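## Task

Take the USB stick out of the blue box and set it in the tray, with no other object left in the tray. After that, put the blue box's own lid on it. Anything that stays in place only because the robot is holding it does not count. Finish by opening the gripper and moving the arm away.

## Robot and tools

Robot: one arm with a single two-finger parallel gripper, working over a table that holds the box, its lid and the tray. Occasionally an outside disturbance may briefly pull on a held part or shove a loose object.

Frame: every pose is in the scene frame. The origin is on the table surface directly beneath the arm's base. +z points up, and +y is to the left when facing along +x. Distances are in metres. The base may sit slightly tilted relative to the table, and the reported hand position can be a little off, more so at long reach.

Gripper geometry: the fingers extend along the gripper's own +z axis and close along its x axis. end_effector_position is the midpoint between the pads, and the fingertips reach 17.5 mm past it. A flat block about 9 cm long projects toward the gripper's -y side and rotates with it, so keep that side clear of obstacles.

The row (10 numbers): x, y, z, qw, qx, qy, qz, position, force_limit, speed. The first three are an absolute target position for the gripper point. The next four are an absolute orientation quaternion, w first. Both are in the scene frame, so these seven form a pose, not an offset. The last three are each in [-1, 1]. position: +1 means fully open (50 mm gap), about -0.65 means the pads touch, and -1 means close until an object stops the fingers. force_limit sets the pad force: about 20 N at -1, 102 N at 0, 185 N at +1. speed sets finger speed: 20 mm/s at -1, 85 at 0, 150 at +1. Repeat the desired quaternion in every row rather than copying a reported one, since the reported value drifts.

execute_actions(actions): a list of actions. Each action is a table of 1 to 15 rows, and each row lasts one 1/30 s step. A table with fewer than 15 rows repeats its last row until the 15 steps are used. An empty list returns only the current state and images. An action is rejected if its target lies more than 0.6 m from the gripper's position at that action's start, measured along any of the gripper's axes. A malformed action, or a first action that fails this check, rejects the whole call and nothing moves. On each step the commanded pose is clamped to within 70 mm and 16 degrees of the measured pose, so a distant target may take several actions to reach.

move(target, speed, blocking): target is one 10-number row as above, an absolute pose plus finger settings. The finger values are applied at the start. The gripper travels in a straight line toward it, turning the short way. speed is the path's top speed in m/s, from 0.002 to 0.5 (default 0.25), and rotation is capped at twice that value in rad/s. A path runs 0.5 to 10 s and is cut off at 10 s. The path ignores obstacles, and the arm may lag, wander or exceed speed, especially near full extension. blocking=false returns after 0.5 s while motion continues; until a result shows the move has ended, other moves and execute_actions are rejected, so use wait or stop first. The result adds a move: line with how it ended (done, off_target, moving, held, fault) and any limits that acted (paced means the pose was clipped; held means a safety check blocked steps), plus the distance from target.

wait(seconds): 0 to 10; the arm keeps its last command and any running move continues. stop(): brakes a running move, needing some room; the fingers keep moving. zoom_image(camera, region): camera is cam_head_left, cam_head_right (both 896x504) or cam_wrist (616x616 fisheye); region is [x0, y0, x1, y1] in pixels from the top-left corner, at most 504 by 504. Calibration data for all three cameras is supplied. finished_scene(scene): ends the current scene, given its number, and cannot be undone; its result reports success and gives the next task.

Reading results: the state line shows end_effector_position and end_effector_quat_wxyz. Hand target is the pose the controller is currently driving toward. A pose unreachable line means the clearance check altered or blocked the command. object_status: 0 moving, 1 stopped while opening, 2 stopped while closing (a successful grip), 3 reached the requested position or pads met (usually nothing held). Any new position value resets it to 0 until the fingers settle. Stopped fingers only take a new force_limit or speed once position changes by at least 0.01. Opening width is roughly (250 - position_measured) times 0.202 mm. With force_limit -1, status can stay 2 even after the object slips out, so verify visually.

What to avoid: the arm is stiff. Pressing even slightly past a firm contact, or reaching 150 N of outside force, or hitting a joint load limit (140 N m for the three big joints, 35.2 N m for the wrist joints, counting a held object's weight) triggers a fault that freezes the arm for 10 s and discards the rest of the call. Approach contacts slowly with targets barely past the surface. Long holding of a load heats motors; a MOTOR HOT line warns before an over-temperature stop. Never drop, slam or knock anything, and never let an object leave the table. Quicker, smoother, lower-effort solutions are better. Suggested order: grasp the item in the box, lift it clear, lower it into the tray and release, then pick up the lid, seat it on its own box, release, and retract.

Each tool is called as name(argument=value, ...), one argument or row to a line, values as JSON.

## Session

execute_actions(
  actions=[],
)

Scene clock: 0.00 s.
end_effector_position=(+0.4430, +0.2903, +0.2025) position_measured=3 object_status=3 end_effector_quat_wxyz=(+0.119, +0.589, +0.782, -0.164)
Joint positions: [ 1.484  0.261 -0.332  0.82  -1.59  -1.528]
Joint velocities: [ 0.001 -0.    -0.     0.001  0.     0.001]
Hand target: +0.443, +0.290, +0.202; +0.119, +0.589, +0.782, -0.164
camera_calibration (this result's frames):
cam_wrist: T_world_to_cam=[[-0.296479, 0.871037, -0.391657, -0.045211], [0.922131, 0.367809, 0.119958, -0.533807], [0.248543, -0.325594, -0.912258, 0.319072], [0, 0, 0, 1]] pos_world=[0.399533, 0.339608, 0.337403]

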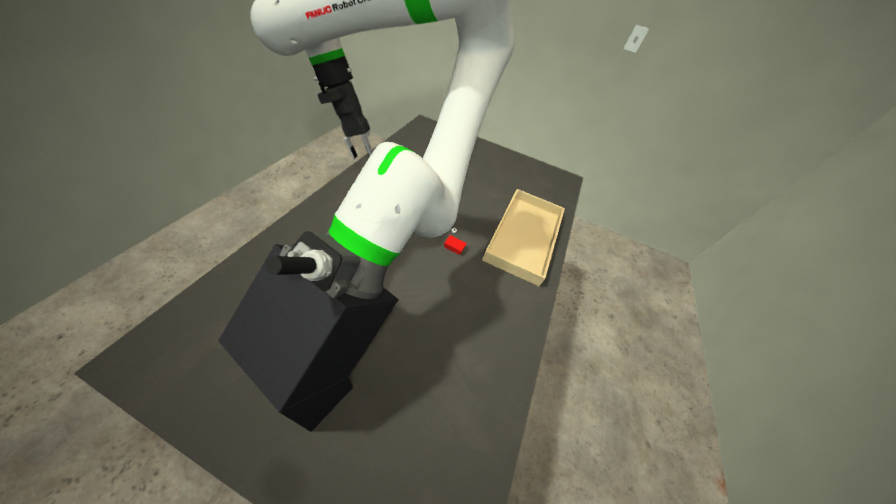

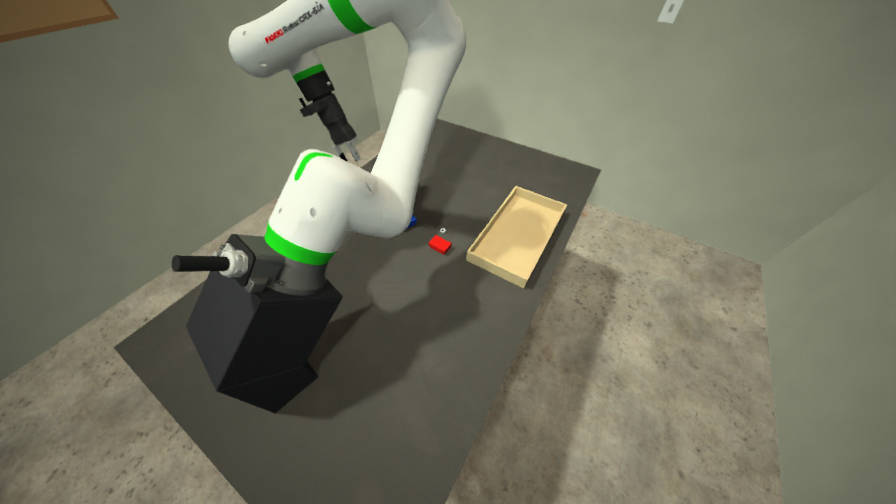

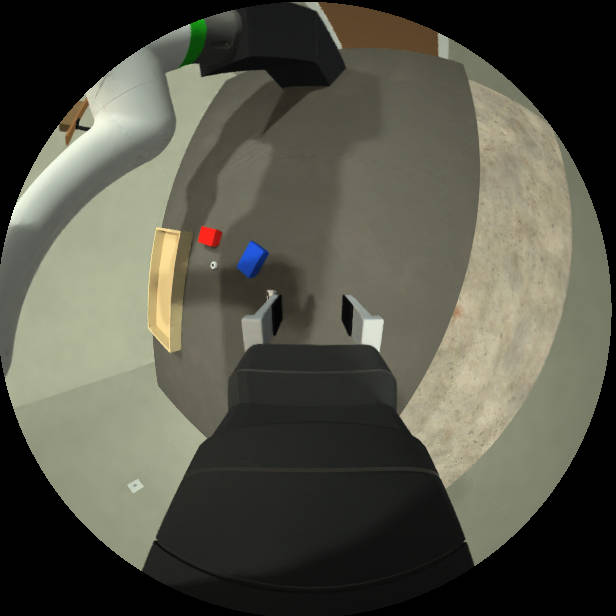

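move(
  target=[0.46, 0.10, 0.22, 0.0, 0.7071, 0.7071, 0.0, 1.0, 0.0, 0.0],
  speed=0.25,
)

zoom_image(
  camera="cam_wrist",
  region=[180, 180, 400, 350],
)

Scene clock: 8.97 s.
end_effector_position=(+0.4602, +0.1005, +0.2196) position_measured=3 object_status=3 end_effector_quat_wxyz=(-0.000, +0.707, +0.707, +0.000)
Joint positions: [ 1.374 -0.597 -0.846  0.867 -1.333 -1.48 ]
Joint velocities: [-0.001 -0.001 -0.    -0.001  0.    -0.001]
Hand target: +0.460, +0.100, +0.220; -0.000, +0.707, +0.707, +0.000
Off the commanded pose: 0.001 m, 0 deg.
move: done
camera_calibration (this result's frames):
cam_wrist: T_world_to_cam=[[-0.0194642, 0.999676, -0.0164165, -0.0908395], [0.964775, 0.0230882, 0.262062, -0.49807], [0.262356, -0.0107374, -0.964911, 0.242164], [0, 0, 0, 1]] pos_world=[0.415224, 0.10491, 0.362701]

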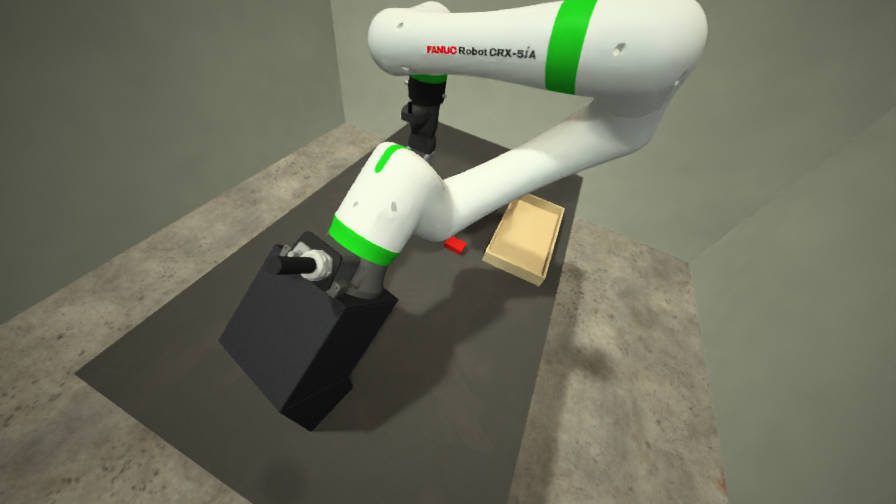

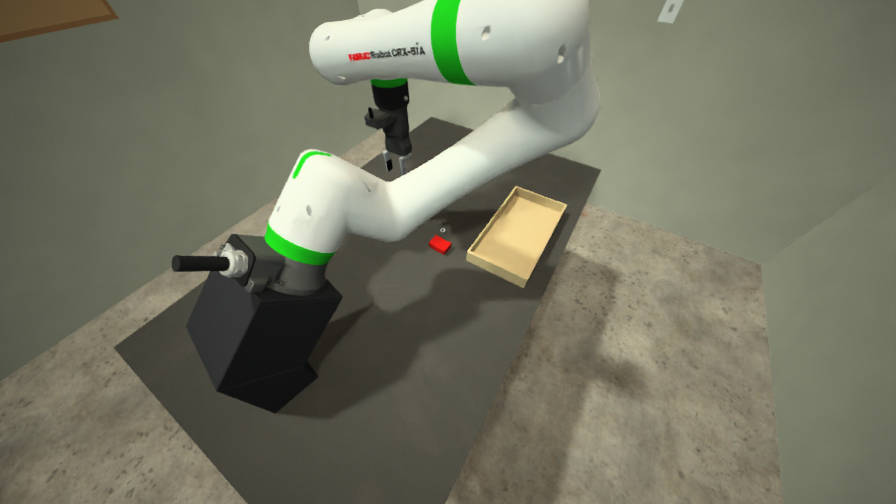

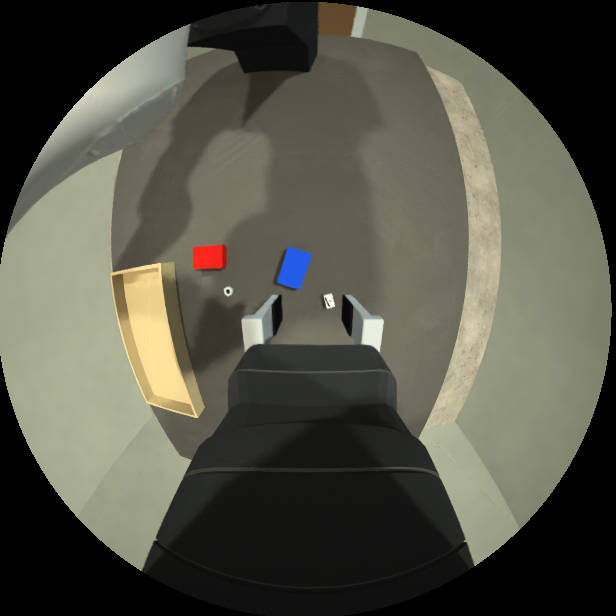

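Region (180, 180, 400, 350) of cam_wrist's 616x616 image, scaled by 2.291, with more detail than that image has; it fills the top 389 rows of this view, and the rest is white.

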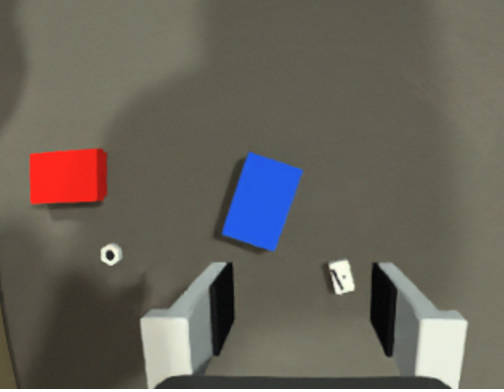

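move(
  target=[0.434, 0.073, 0.08, 0.0, 0.8116, 0.5842, 0.0, 1.0, 0.0, 0.0],
  speed=0.2,
)

zoom_image(
  camera="cam_wrist",
  region=[230, 240, 390, 360],
)

Scene clock: 23.60 s.
end_effector_position=(+0.4334, +0.0731, +0.0801) position_measured=3 object_status=3 end_effector_quat_wxyz=(-0.001, +0.812, +0.584, -0.000)
Joint positions: [ 0.819 -0.436 -1.044  1.114 -0.717 -1.819]
Joint velocities: [-0.001  0.     0.     0.001  0.     0.   ]
Hand target: +0.433, +0.073, +0.080; -0.001, +0.812, +0.584, -0.000
Off the commanded pose: 0.001 m, 0 deg.
move: done
camera_calibration (this result's frames):
cam_wrist: T_world_to_cam=[[0.299572, 0.953935, -0.0162633, -0.201213], [0.922405, -0.285231, 0.260408, -0.394067], [0.243774, -0.0930124, -0.965362, 0.128457], [0, 0, 0, 1]] pos_world=[0.392453, 0.091492, 0.223353]

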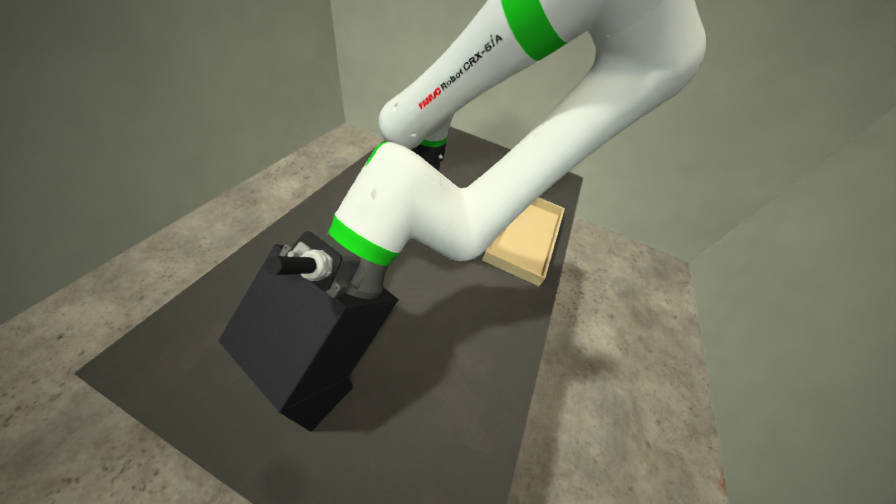

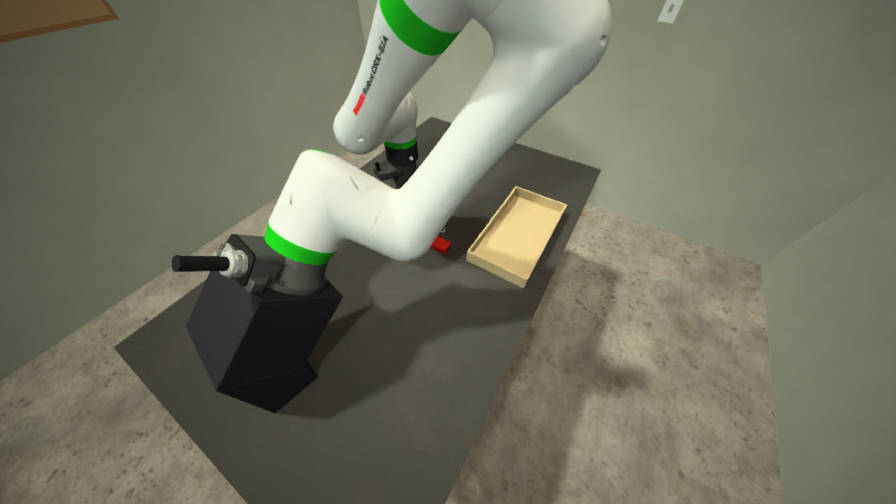

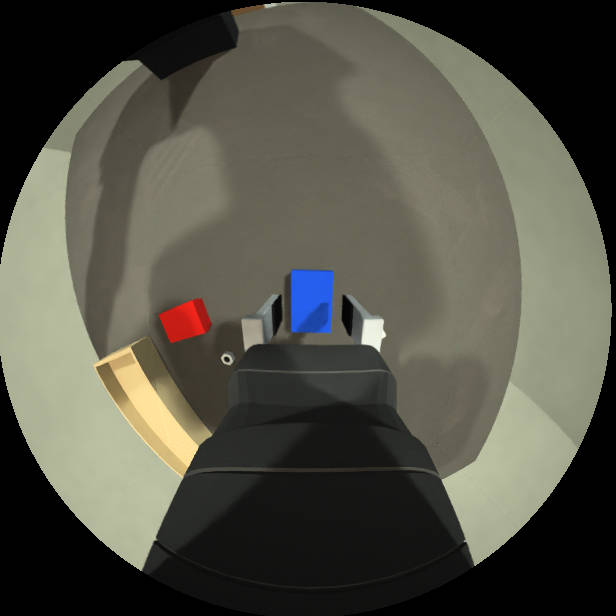

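Region (230, 240, 390, 360) of cam_wrist's 616x616 image, scaled by 3.150, with more detail than that image has; it fills the top 378 rows of this view, and the rest is white.

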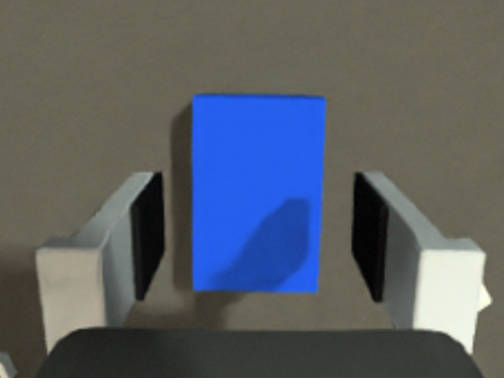

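move(
  target=[0.434, 0.073, 0.026, 0.0, 0.8116, 0.5842, 0.0, 1.0, 0.0, 0.0],
  speed=0.08,
)

zoom_image(
  camera="cam_wrist",
  region=[230, 240, 390, 360],
)

Scene clock: 31.13 s.
end_effector_position=(+0.4338, +0.0732, +0.0262) position_measured=3 object_status=3 end_effector_quat_wxyz=(-0.000, +0.812, +0.584, -0.000)
Joint positions: [ 0.569 -0.279 -1.052  1.422 -0.484 -1.996]
Joint velocities: [-0.003 -0.001 -0.002  0.005  0.002 -0.004]
Hand target: +0.434, +0.073, +0.026; -0.000, +0.812, +0.584, -0.000
Off the commanded pose: 0.000 m, 0 deg.
move: done
camera_calibration (this result's frames):
cam_wrist: T_world_to_cam=[[0.299523, 0.95395, -0.0162972, -0.202289], [0.922207, -0.285093, 0.261258, -0.380239], [0.244581, -0.0932822, -0.965131, 0.0759765], [0, 0, 0, 1]] pos_world=[0.392667, 0.0916577, 0.169371]

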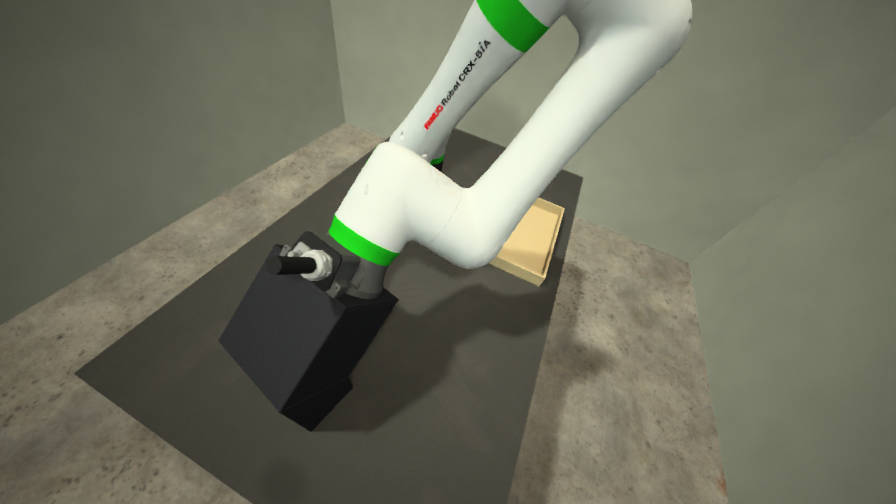

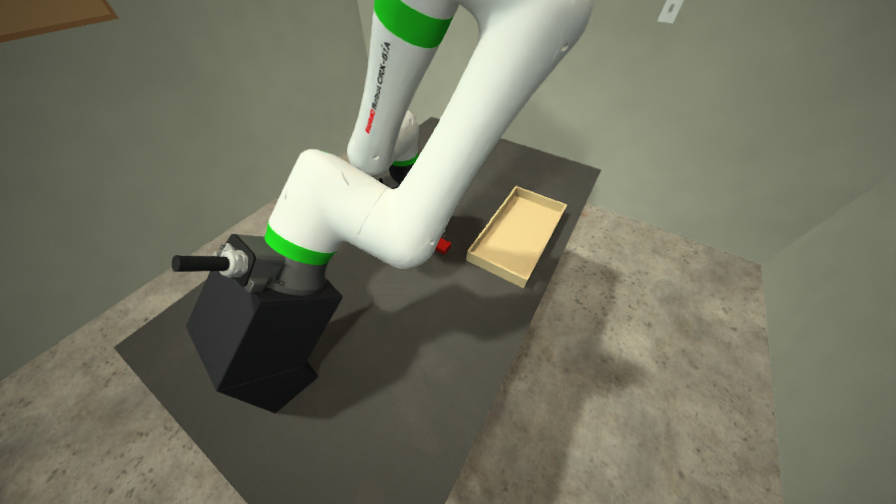

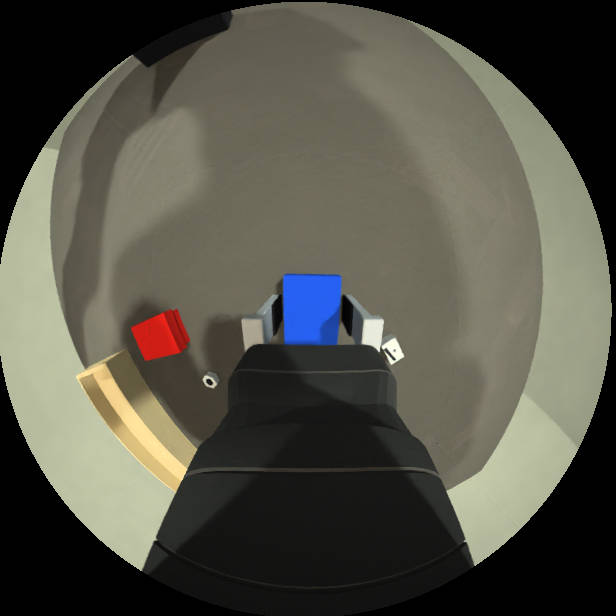

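Region (230, 240, 390, 360) of cam_wrist's 616x616 image, scaled by 3.150, with more detail than that image has; it fills the top 378 rows of this view, and the rest is white.

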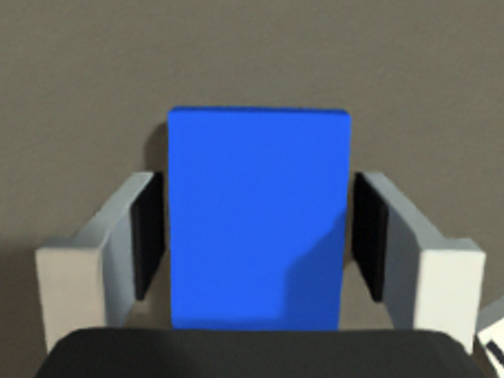

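execute_actions(
  actions=[
    [[0.434, 0.073, 0.026, 0.0, 0.8116, 0.5842, 0.0, -1.0, -0.5, 0.0]],
    [[0.434, 0.073, 0.026, 0.0, 0.8116, 0.5842, 0.0, -1.0, -0.5, 0.0]],
  ],
)

move(
  target=[0.434, 0.073, 0.07, 0.0, 0.8116, 0.5842, 0.0, -1.0, -0.5, 0.0],
  speed=0.06,
)

move(
  target=[0.42, 0.21, 0.07, 0.0, 0.8116, 0.5842, 0.0, -1.0, -0.5, 0.0],
  speed=0.15,
)

zoom_image(
  camera="cam_wrist",
  region=[120, 220, 380, 400],
)

Scene clock: 41.00 s.
end_effector_position=(+0.4340, +0.0730, +0.0260) position_measured=47 object_status=2 end_effector_quat_wxyz=(-0.000, +0.812, +0.584, -0.000)
Joint positions: [ 0.567 -0.278 -1.052  1.425 -0.483 -1.997]
Joint velocities: [ 0.001  0.001  0.    -0.     0.     0.   ]
Hand target: +0.434, +0.073, +0.026; +0.000, +0.812, +0.584, +0.000
Off the commanded pose: 0.000 m, 0 deg.
camera_calibration (this result's frames):
cam_wrist: T_world_to_cam=[[0.299065, 0.954088, -0.0165904, -0.201933], [0.922169, -0.284503, 0.262035, -0.380515], [0.245284, -0.0936646, -0.964916, 0.0754113], [0, 0, 0, 1]] pos_world=[0.392794, 0.0914678, 0.169124]

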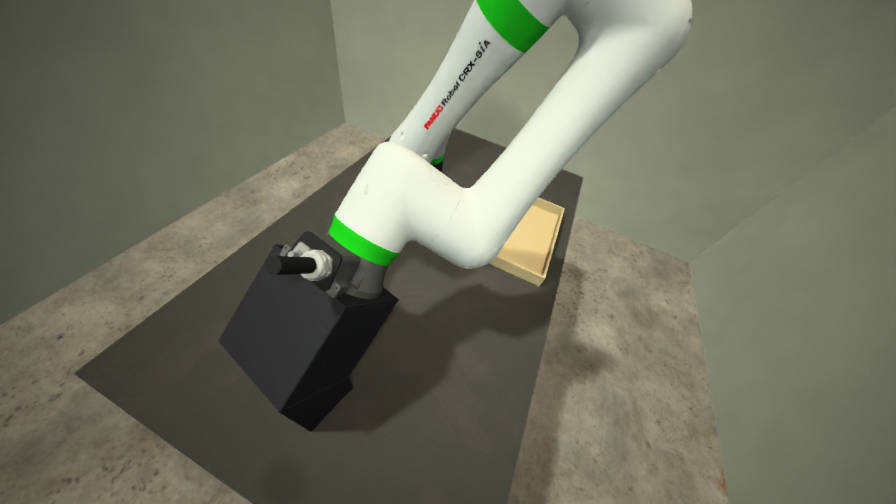

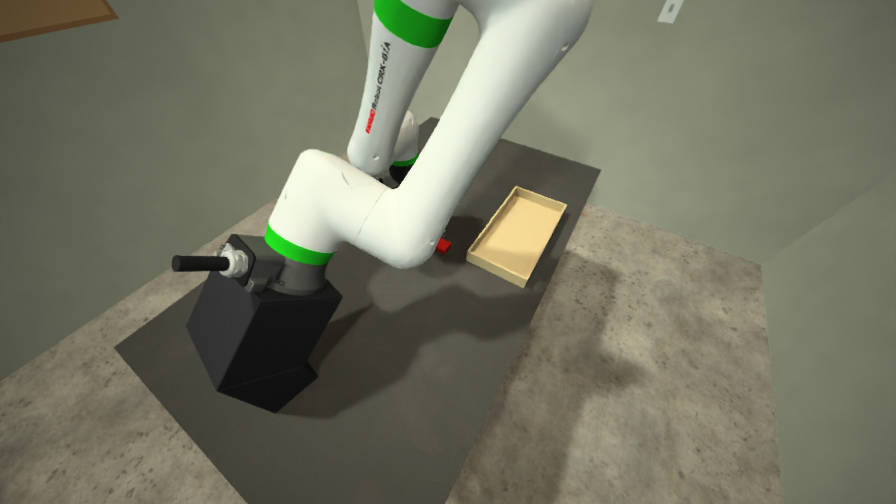

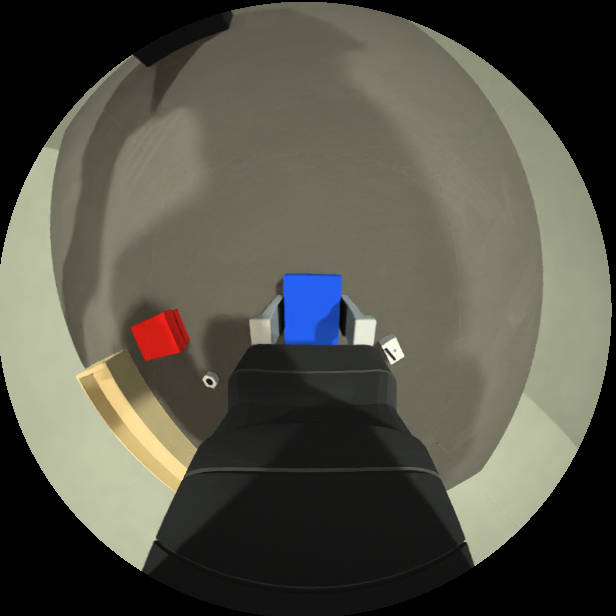

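Scene clock: 42.03 s.
end_effector_position=(+0.4343, +0.0728, +0.0698) position_measured=47 object_status=2 end_effector_quat_wxyz=(+0.000, +0.811, +0.584, +0.000)
Joint positions: [ 0.772 -0.406 -1.047  1.162 -0.67  -1.843]
Joint velocities: [ 0.     0.     0.    -0.001 -0.     0.001]
Hand target: +0.434, +0.073, +0.070; +0.000, +0.811, +0.584, +0.000
Off the commanded pose: 0.000 m, 0 deg.
move: done
camera_calibration (this result's frames):
cam_wrist: T_world_to_cam=[[0.298712, 0.954195, -0.0168142, -0.20094], [0.922119, -0.284042, 0.26271, -0.392358], [0.2459, -0.0939793, -0.964728, 0.117365], [0, 0, 0, 1]] pos_world=[0.392964, 0.0913197, 0.212923]

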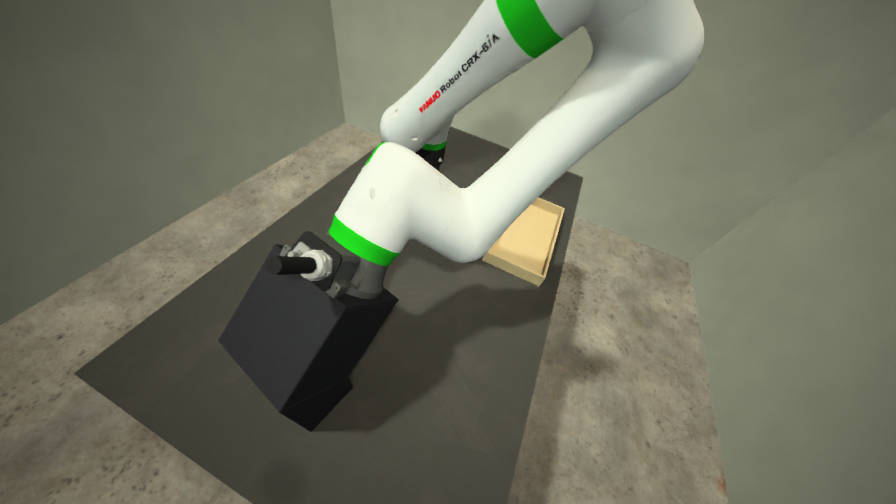

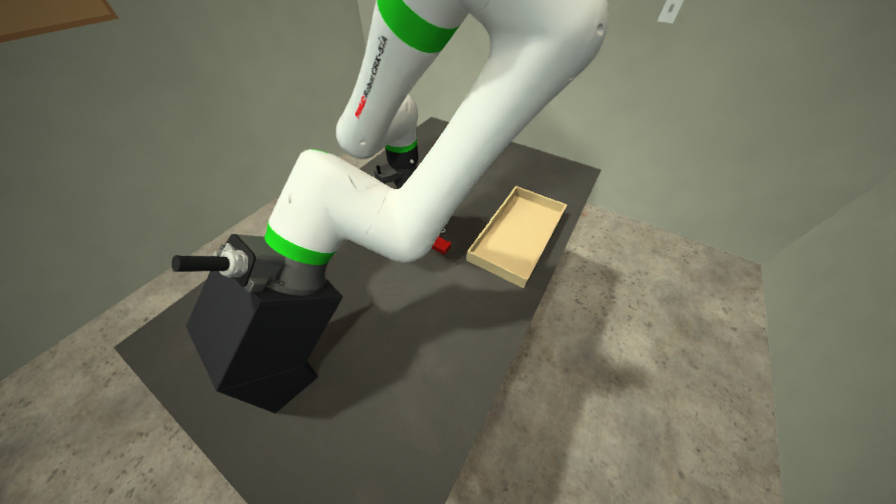

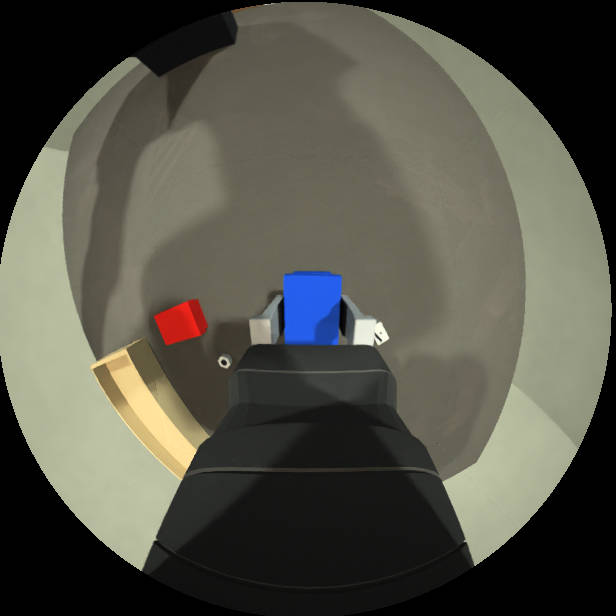

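Scene clock: 43.30 s.
end_effector_position=(+0.4198, +0.2095, +0.0703) position_measured=47 object_status=2 end_effector_quat_wxyz=(+0.000, +0.812, +0.584, -0.000)
Joint positions: [ 1.068 -0.123 -0.924  1.216 -0.819 -2.181]
Joint velocities: [ 0.     0.001  0.    -0.     0.    -0.002]
Hand target: +0.420, +0.210, +0.070; +0.000, +0.811, +0.584, -0.000
Off the commanded pose: 0.001 m, 0 deg.
move: done
camera_calibration (this result's frames):
cam_wrist: T_world_to_cam=[[0.298748, 0.954179, -0.0170752, -0.327088], [0.922202, -0.284039, 0.262422, -0.340345], [0.245548, -0.0941447, -0.964802, 0.13436], [0, 0, 0, 1]] pos_world=[0.378592, 0.228078, 0.21336]

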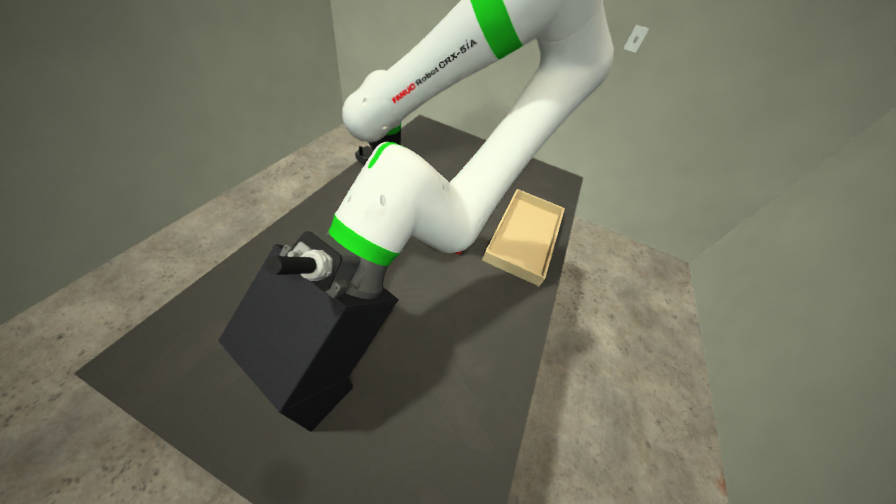

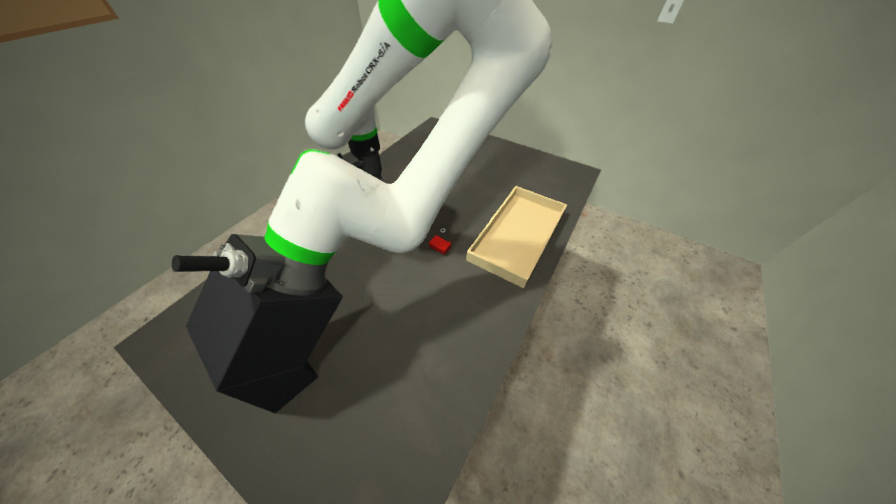

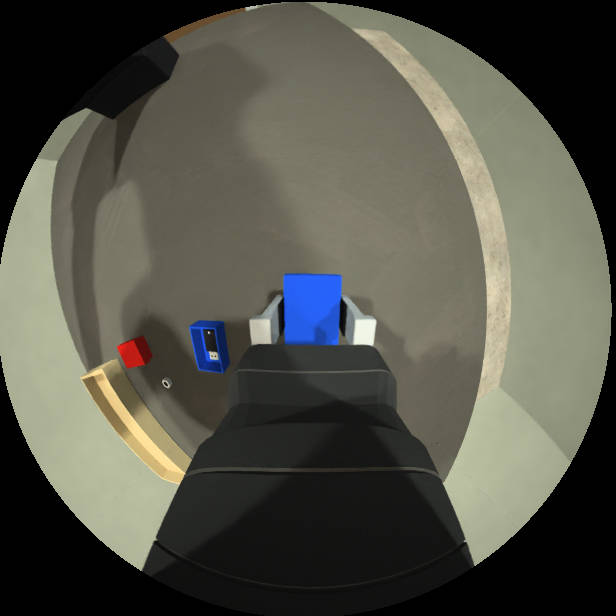

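Region (120, 220, 380, 400) of cam_wrist's 616x616 image, scaled by 1.938, with more detail than that image has; it fills the top 349 rows of this view, and the rest is white.

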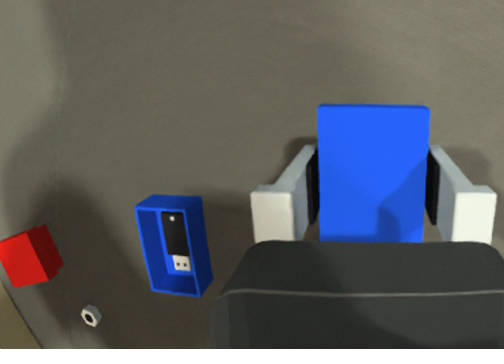

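move(
  target=[0.42, 0.21, 0.021, 0.0, 0.8116, 0.5842, 0.0, -1.0, -0.5, 0.0],
  speed=0.08,
)

execute_actions(
  actions=[
    [[0.42, 0.21, 0.021, 0.0, 0.8116, 0.5842, 0.0, 1.0, -0.5, 0.0]],
    [[0.42, 0.21, 0.021, 0.0, 0.8116, 0.5842, 0.0, 1.0, -0.5, 0.0]],
  ],
)

move(
  target=[0.42, 0.21, 0.07, 0.0, 0.8116, 0.5842, 0.0, 1.0, -0.5, 0.0],
  speed=0.1,
)

move(
  target=[0.434, 0.073, 0.07, 0.0, 0.8116, 0.5842, 0.0, 0.3, -0.5, 0.0],
  speed=0.15,
)

zoom_image(
  camera="cam_wrist",
  region=[250, 250, 370, 350],
)

Scene clock: 55.07 s.
end_effector_position=(+0.4199, +0.2102, +0.0212) position_measured=47 object_status=2 end_effector_quat_wxyz=(-0.000, +0.812, +0.584, -0.000)
Joint positions: [ 0.901 -0.016 -0.923  1.422 -0.685 -2.292]
Joint velocities: [ 0.001  0.002 -0.     0.001 -0.    -0.001]
Hand target: +0.420, +0.210, +0.021; -0.000, +0.812, +0.584, -0.000
Off the commanded pose: 0.000 m, 0 deg.
move: done
camera_calibration (this result's frames):
cam_wrist: T_world_to_cam=[[0.299417, 0.953982, -0.0163785, -0.328833], [0.922165, -0.28494, 0.261574, -0.327153], [0.24487, -0.0934233, -0.965044, 0.0872022], [0, 0, 0, 1]] pos_world=[0.378794, 0.228628, 0.164343]

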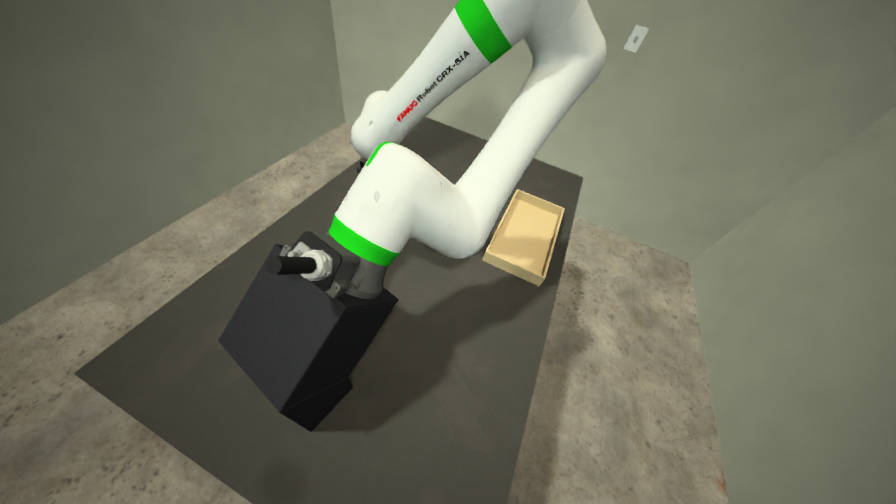

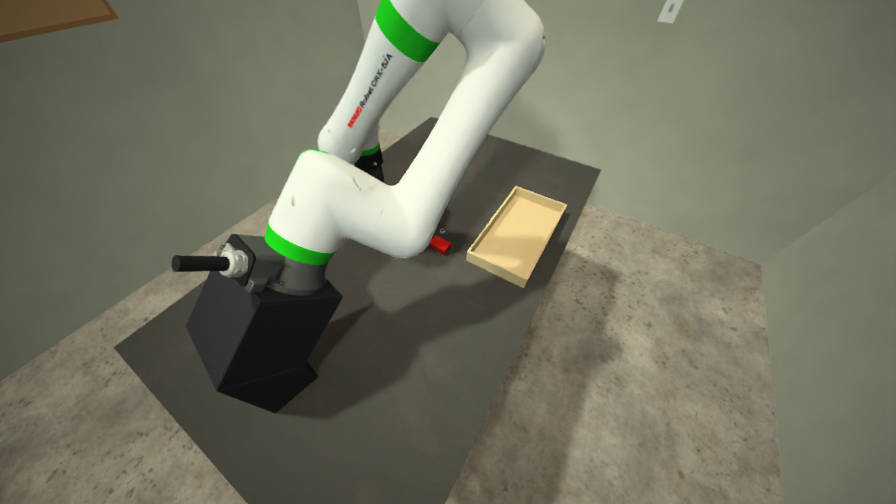

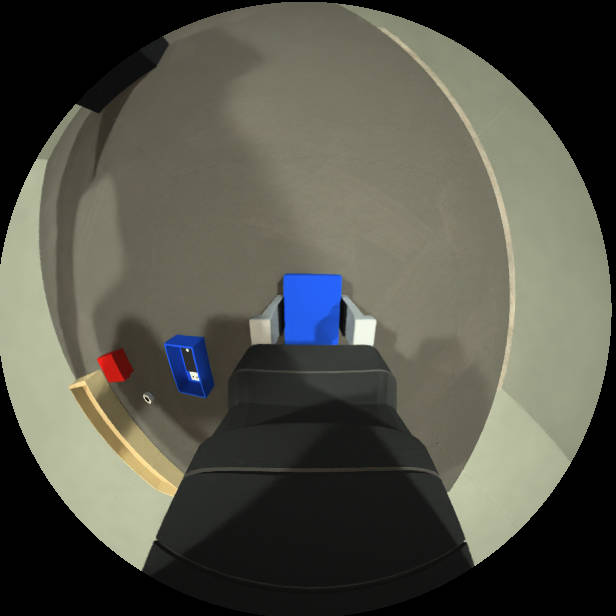

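Scene clock: 56.07 s.
end_effector_position=(+0.4200, +0.2100, +0.0210) position_measured=3 object_status=3 end_effector_quat_wxyz=(-0.000, +0.812, +0.584, -0.000)
Joint positions: [ 0.9   -0.016 -0.923  1.423 -0.685 -2.292]
Joint velocities: [0.    0.001 0.    0.    0.001 0.001]
Hand target: +0.420, +0.210, +0.021; -0.000, +0.812, +0.584, -0.000
Off the commanded pose: 0.000 m, 0 deg.
camera_calibration (this result's frames):
cam_wrist: T_world_to_cam=[[0.299072, 0.954086, -0.0165829, -0.328547], [0.922163, -0.284511, 0.262047, -0.327325], [0.245297, -0.093663, -0.964913, 0.0868468], [0, 0, 0, 1]] pos_world=[0.378803, 0.22847, 0.164126]

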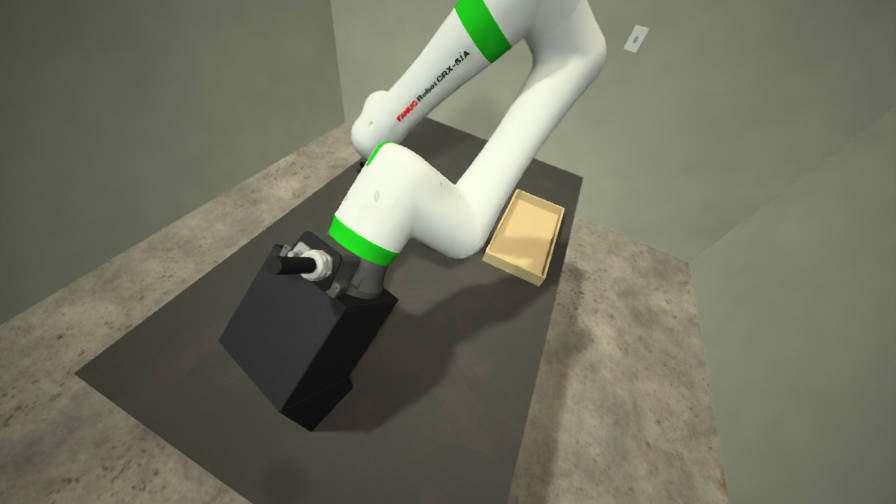

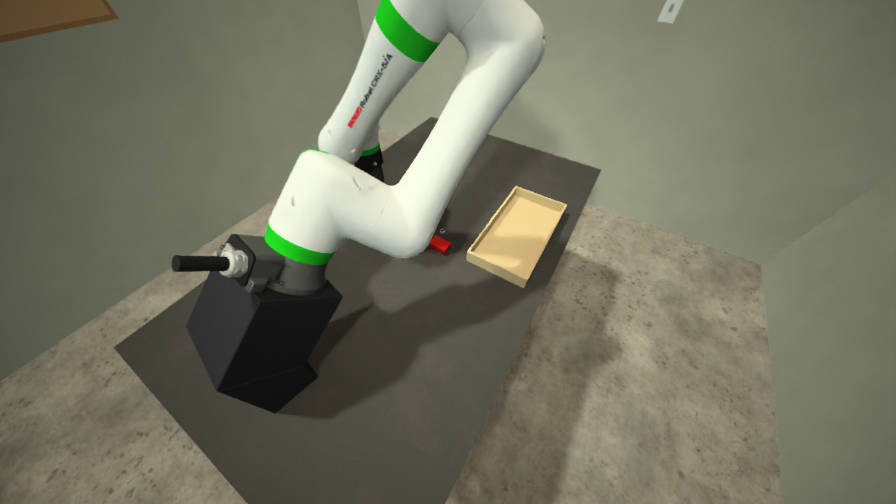

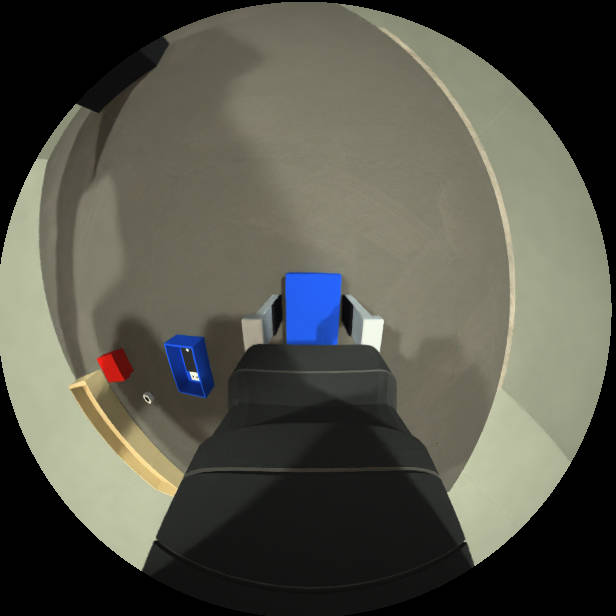

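Scene clock: 56.90 s.
end_effector_position=(+0.4202, +0.2099, +0.0698) position_measured=3 object_status=3 end_effector_quat_wxyz=(+0.000, +0.812, +0.584, +0.000)
Joint positions: [ 1.066 -0.122 -0.923  1.217 -0.818 -2.182]
Joint velocities: [ 0.    -0.001  0.001  0.001 -0.    -0.   ]
Hand target: +0.420, +0.210, +0.070; +0.000, +0.812, +0.584, +0.000
Off the commanded pose: 0.000 m, 0 deg.
move: done
camera_calibration (this result's frames):
cam_wrist: T_world_to_cam=[[0.298847, 0.954155, -0.0166692, -0.327585], [0.922091, -0.284216, 0.262621, -0.340417], [0.245843, -0.093854, -0.964755, 0.133703], [0, 0, 0, 1]] pos_world=[0.378924, 0.228364, 0.212931]

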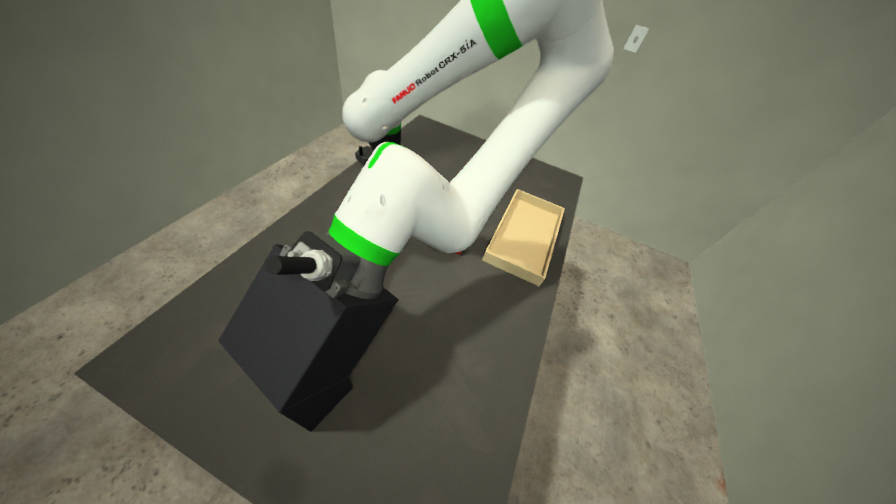

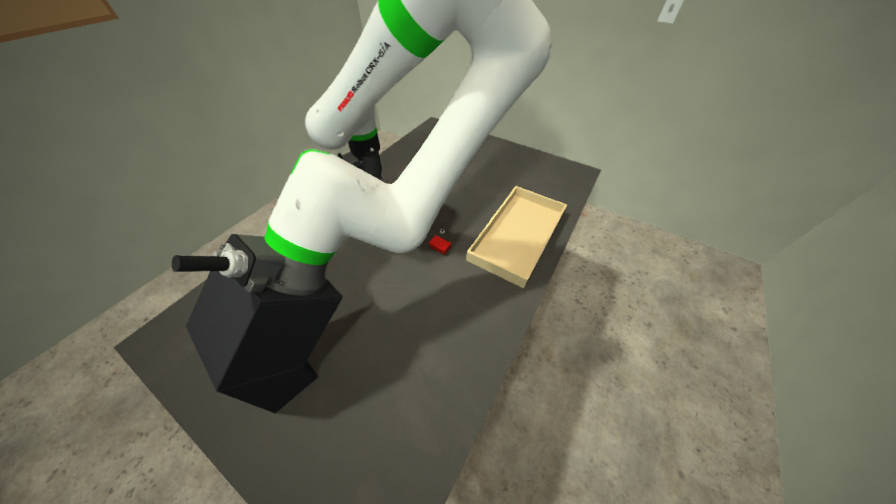

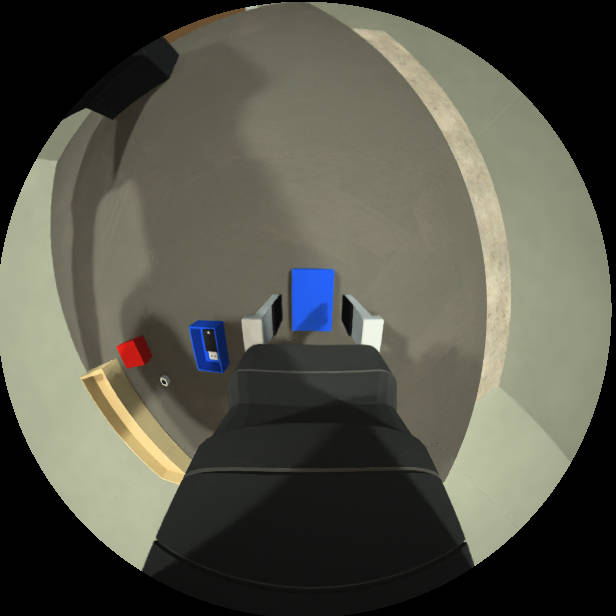

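Scene clock: 58.17 s.
end_effector_position=(+0.4340, +0.0734, +0.0697) position_measured=107 object_status=3 end_effector_quat_wxyz=(-0.000, +0.812, +0.584, -0.000)
Joint positions: [ 0.773 -0.405 -1.047  1.161 -0.67  -1.844]
Joint velocities: [-0.001  0.001  0.002 -0.    -0.     0.001]
Hand target: +0.434, +0.073, +0.070; -0.000, +0.812, +0.584, +0.000
Off the commanded pose: 0.001 m, 0 deg.
move: done
camera_calibration (this result's frames):
cam_wrist: T_world_to_cam=[[0.299217, 0.954047, -0.0162348, -0.201692], [0.922231, -0.284788, 0.261508, -0.391813], [0.244867, -0.0932197, -0.965065, 0.117776], [0, 0, 0, 1]] pos_world=[0.392852, 0.0918189, 0.212849]

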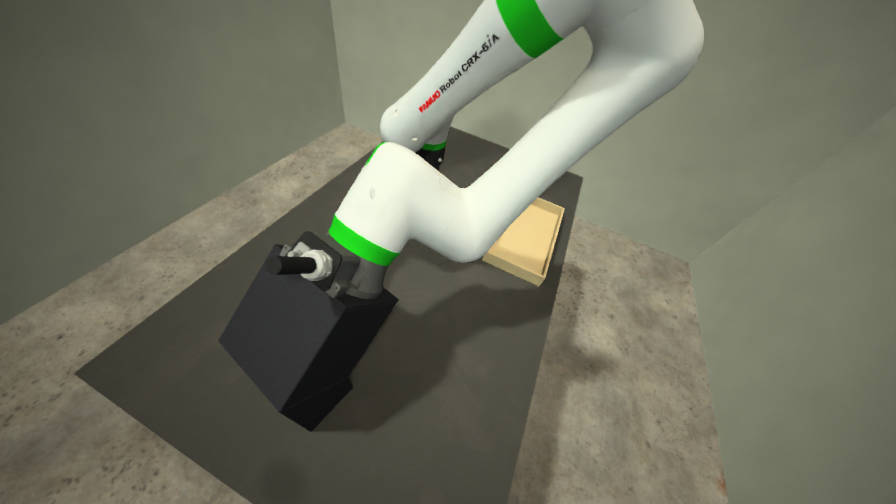

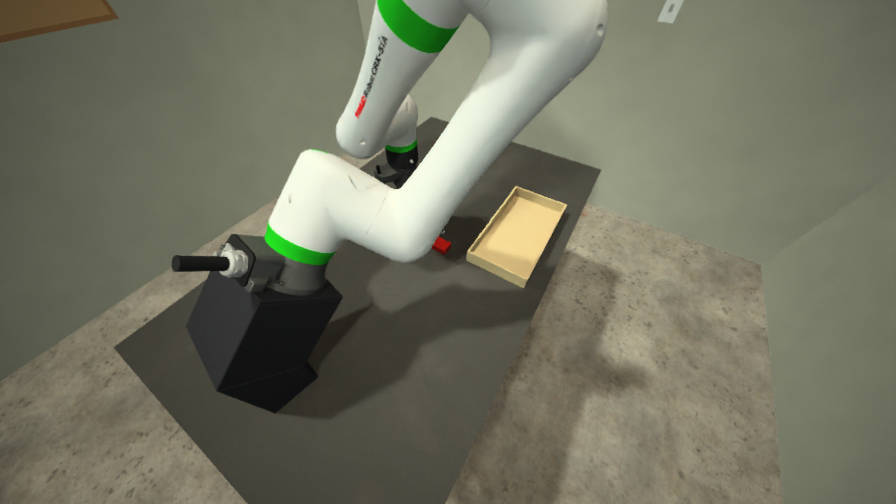

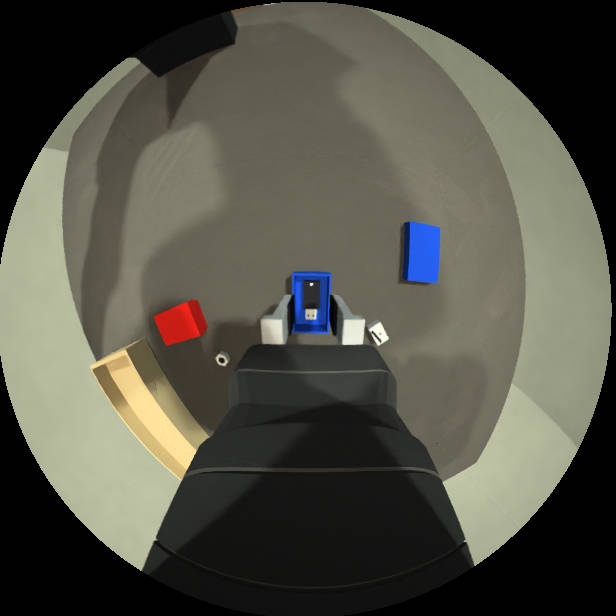

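Region (250, 250, 370, 350) of cam_wrist's 616x616 image, scaled by 4.200, with more detail than that image has.

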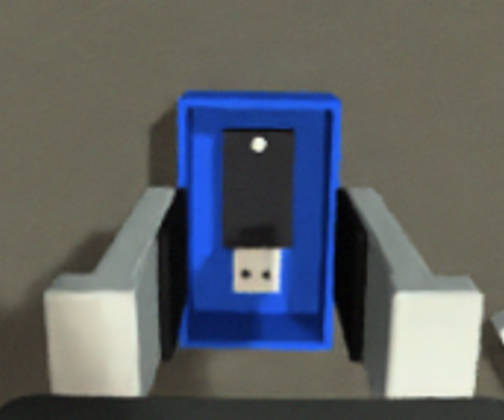

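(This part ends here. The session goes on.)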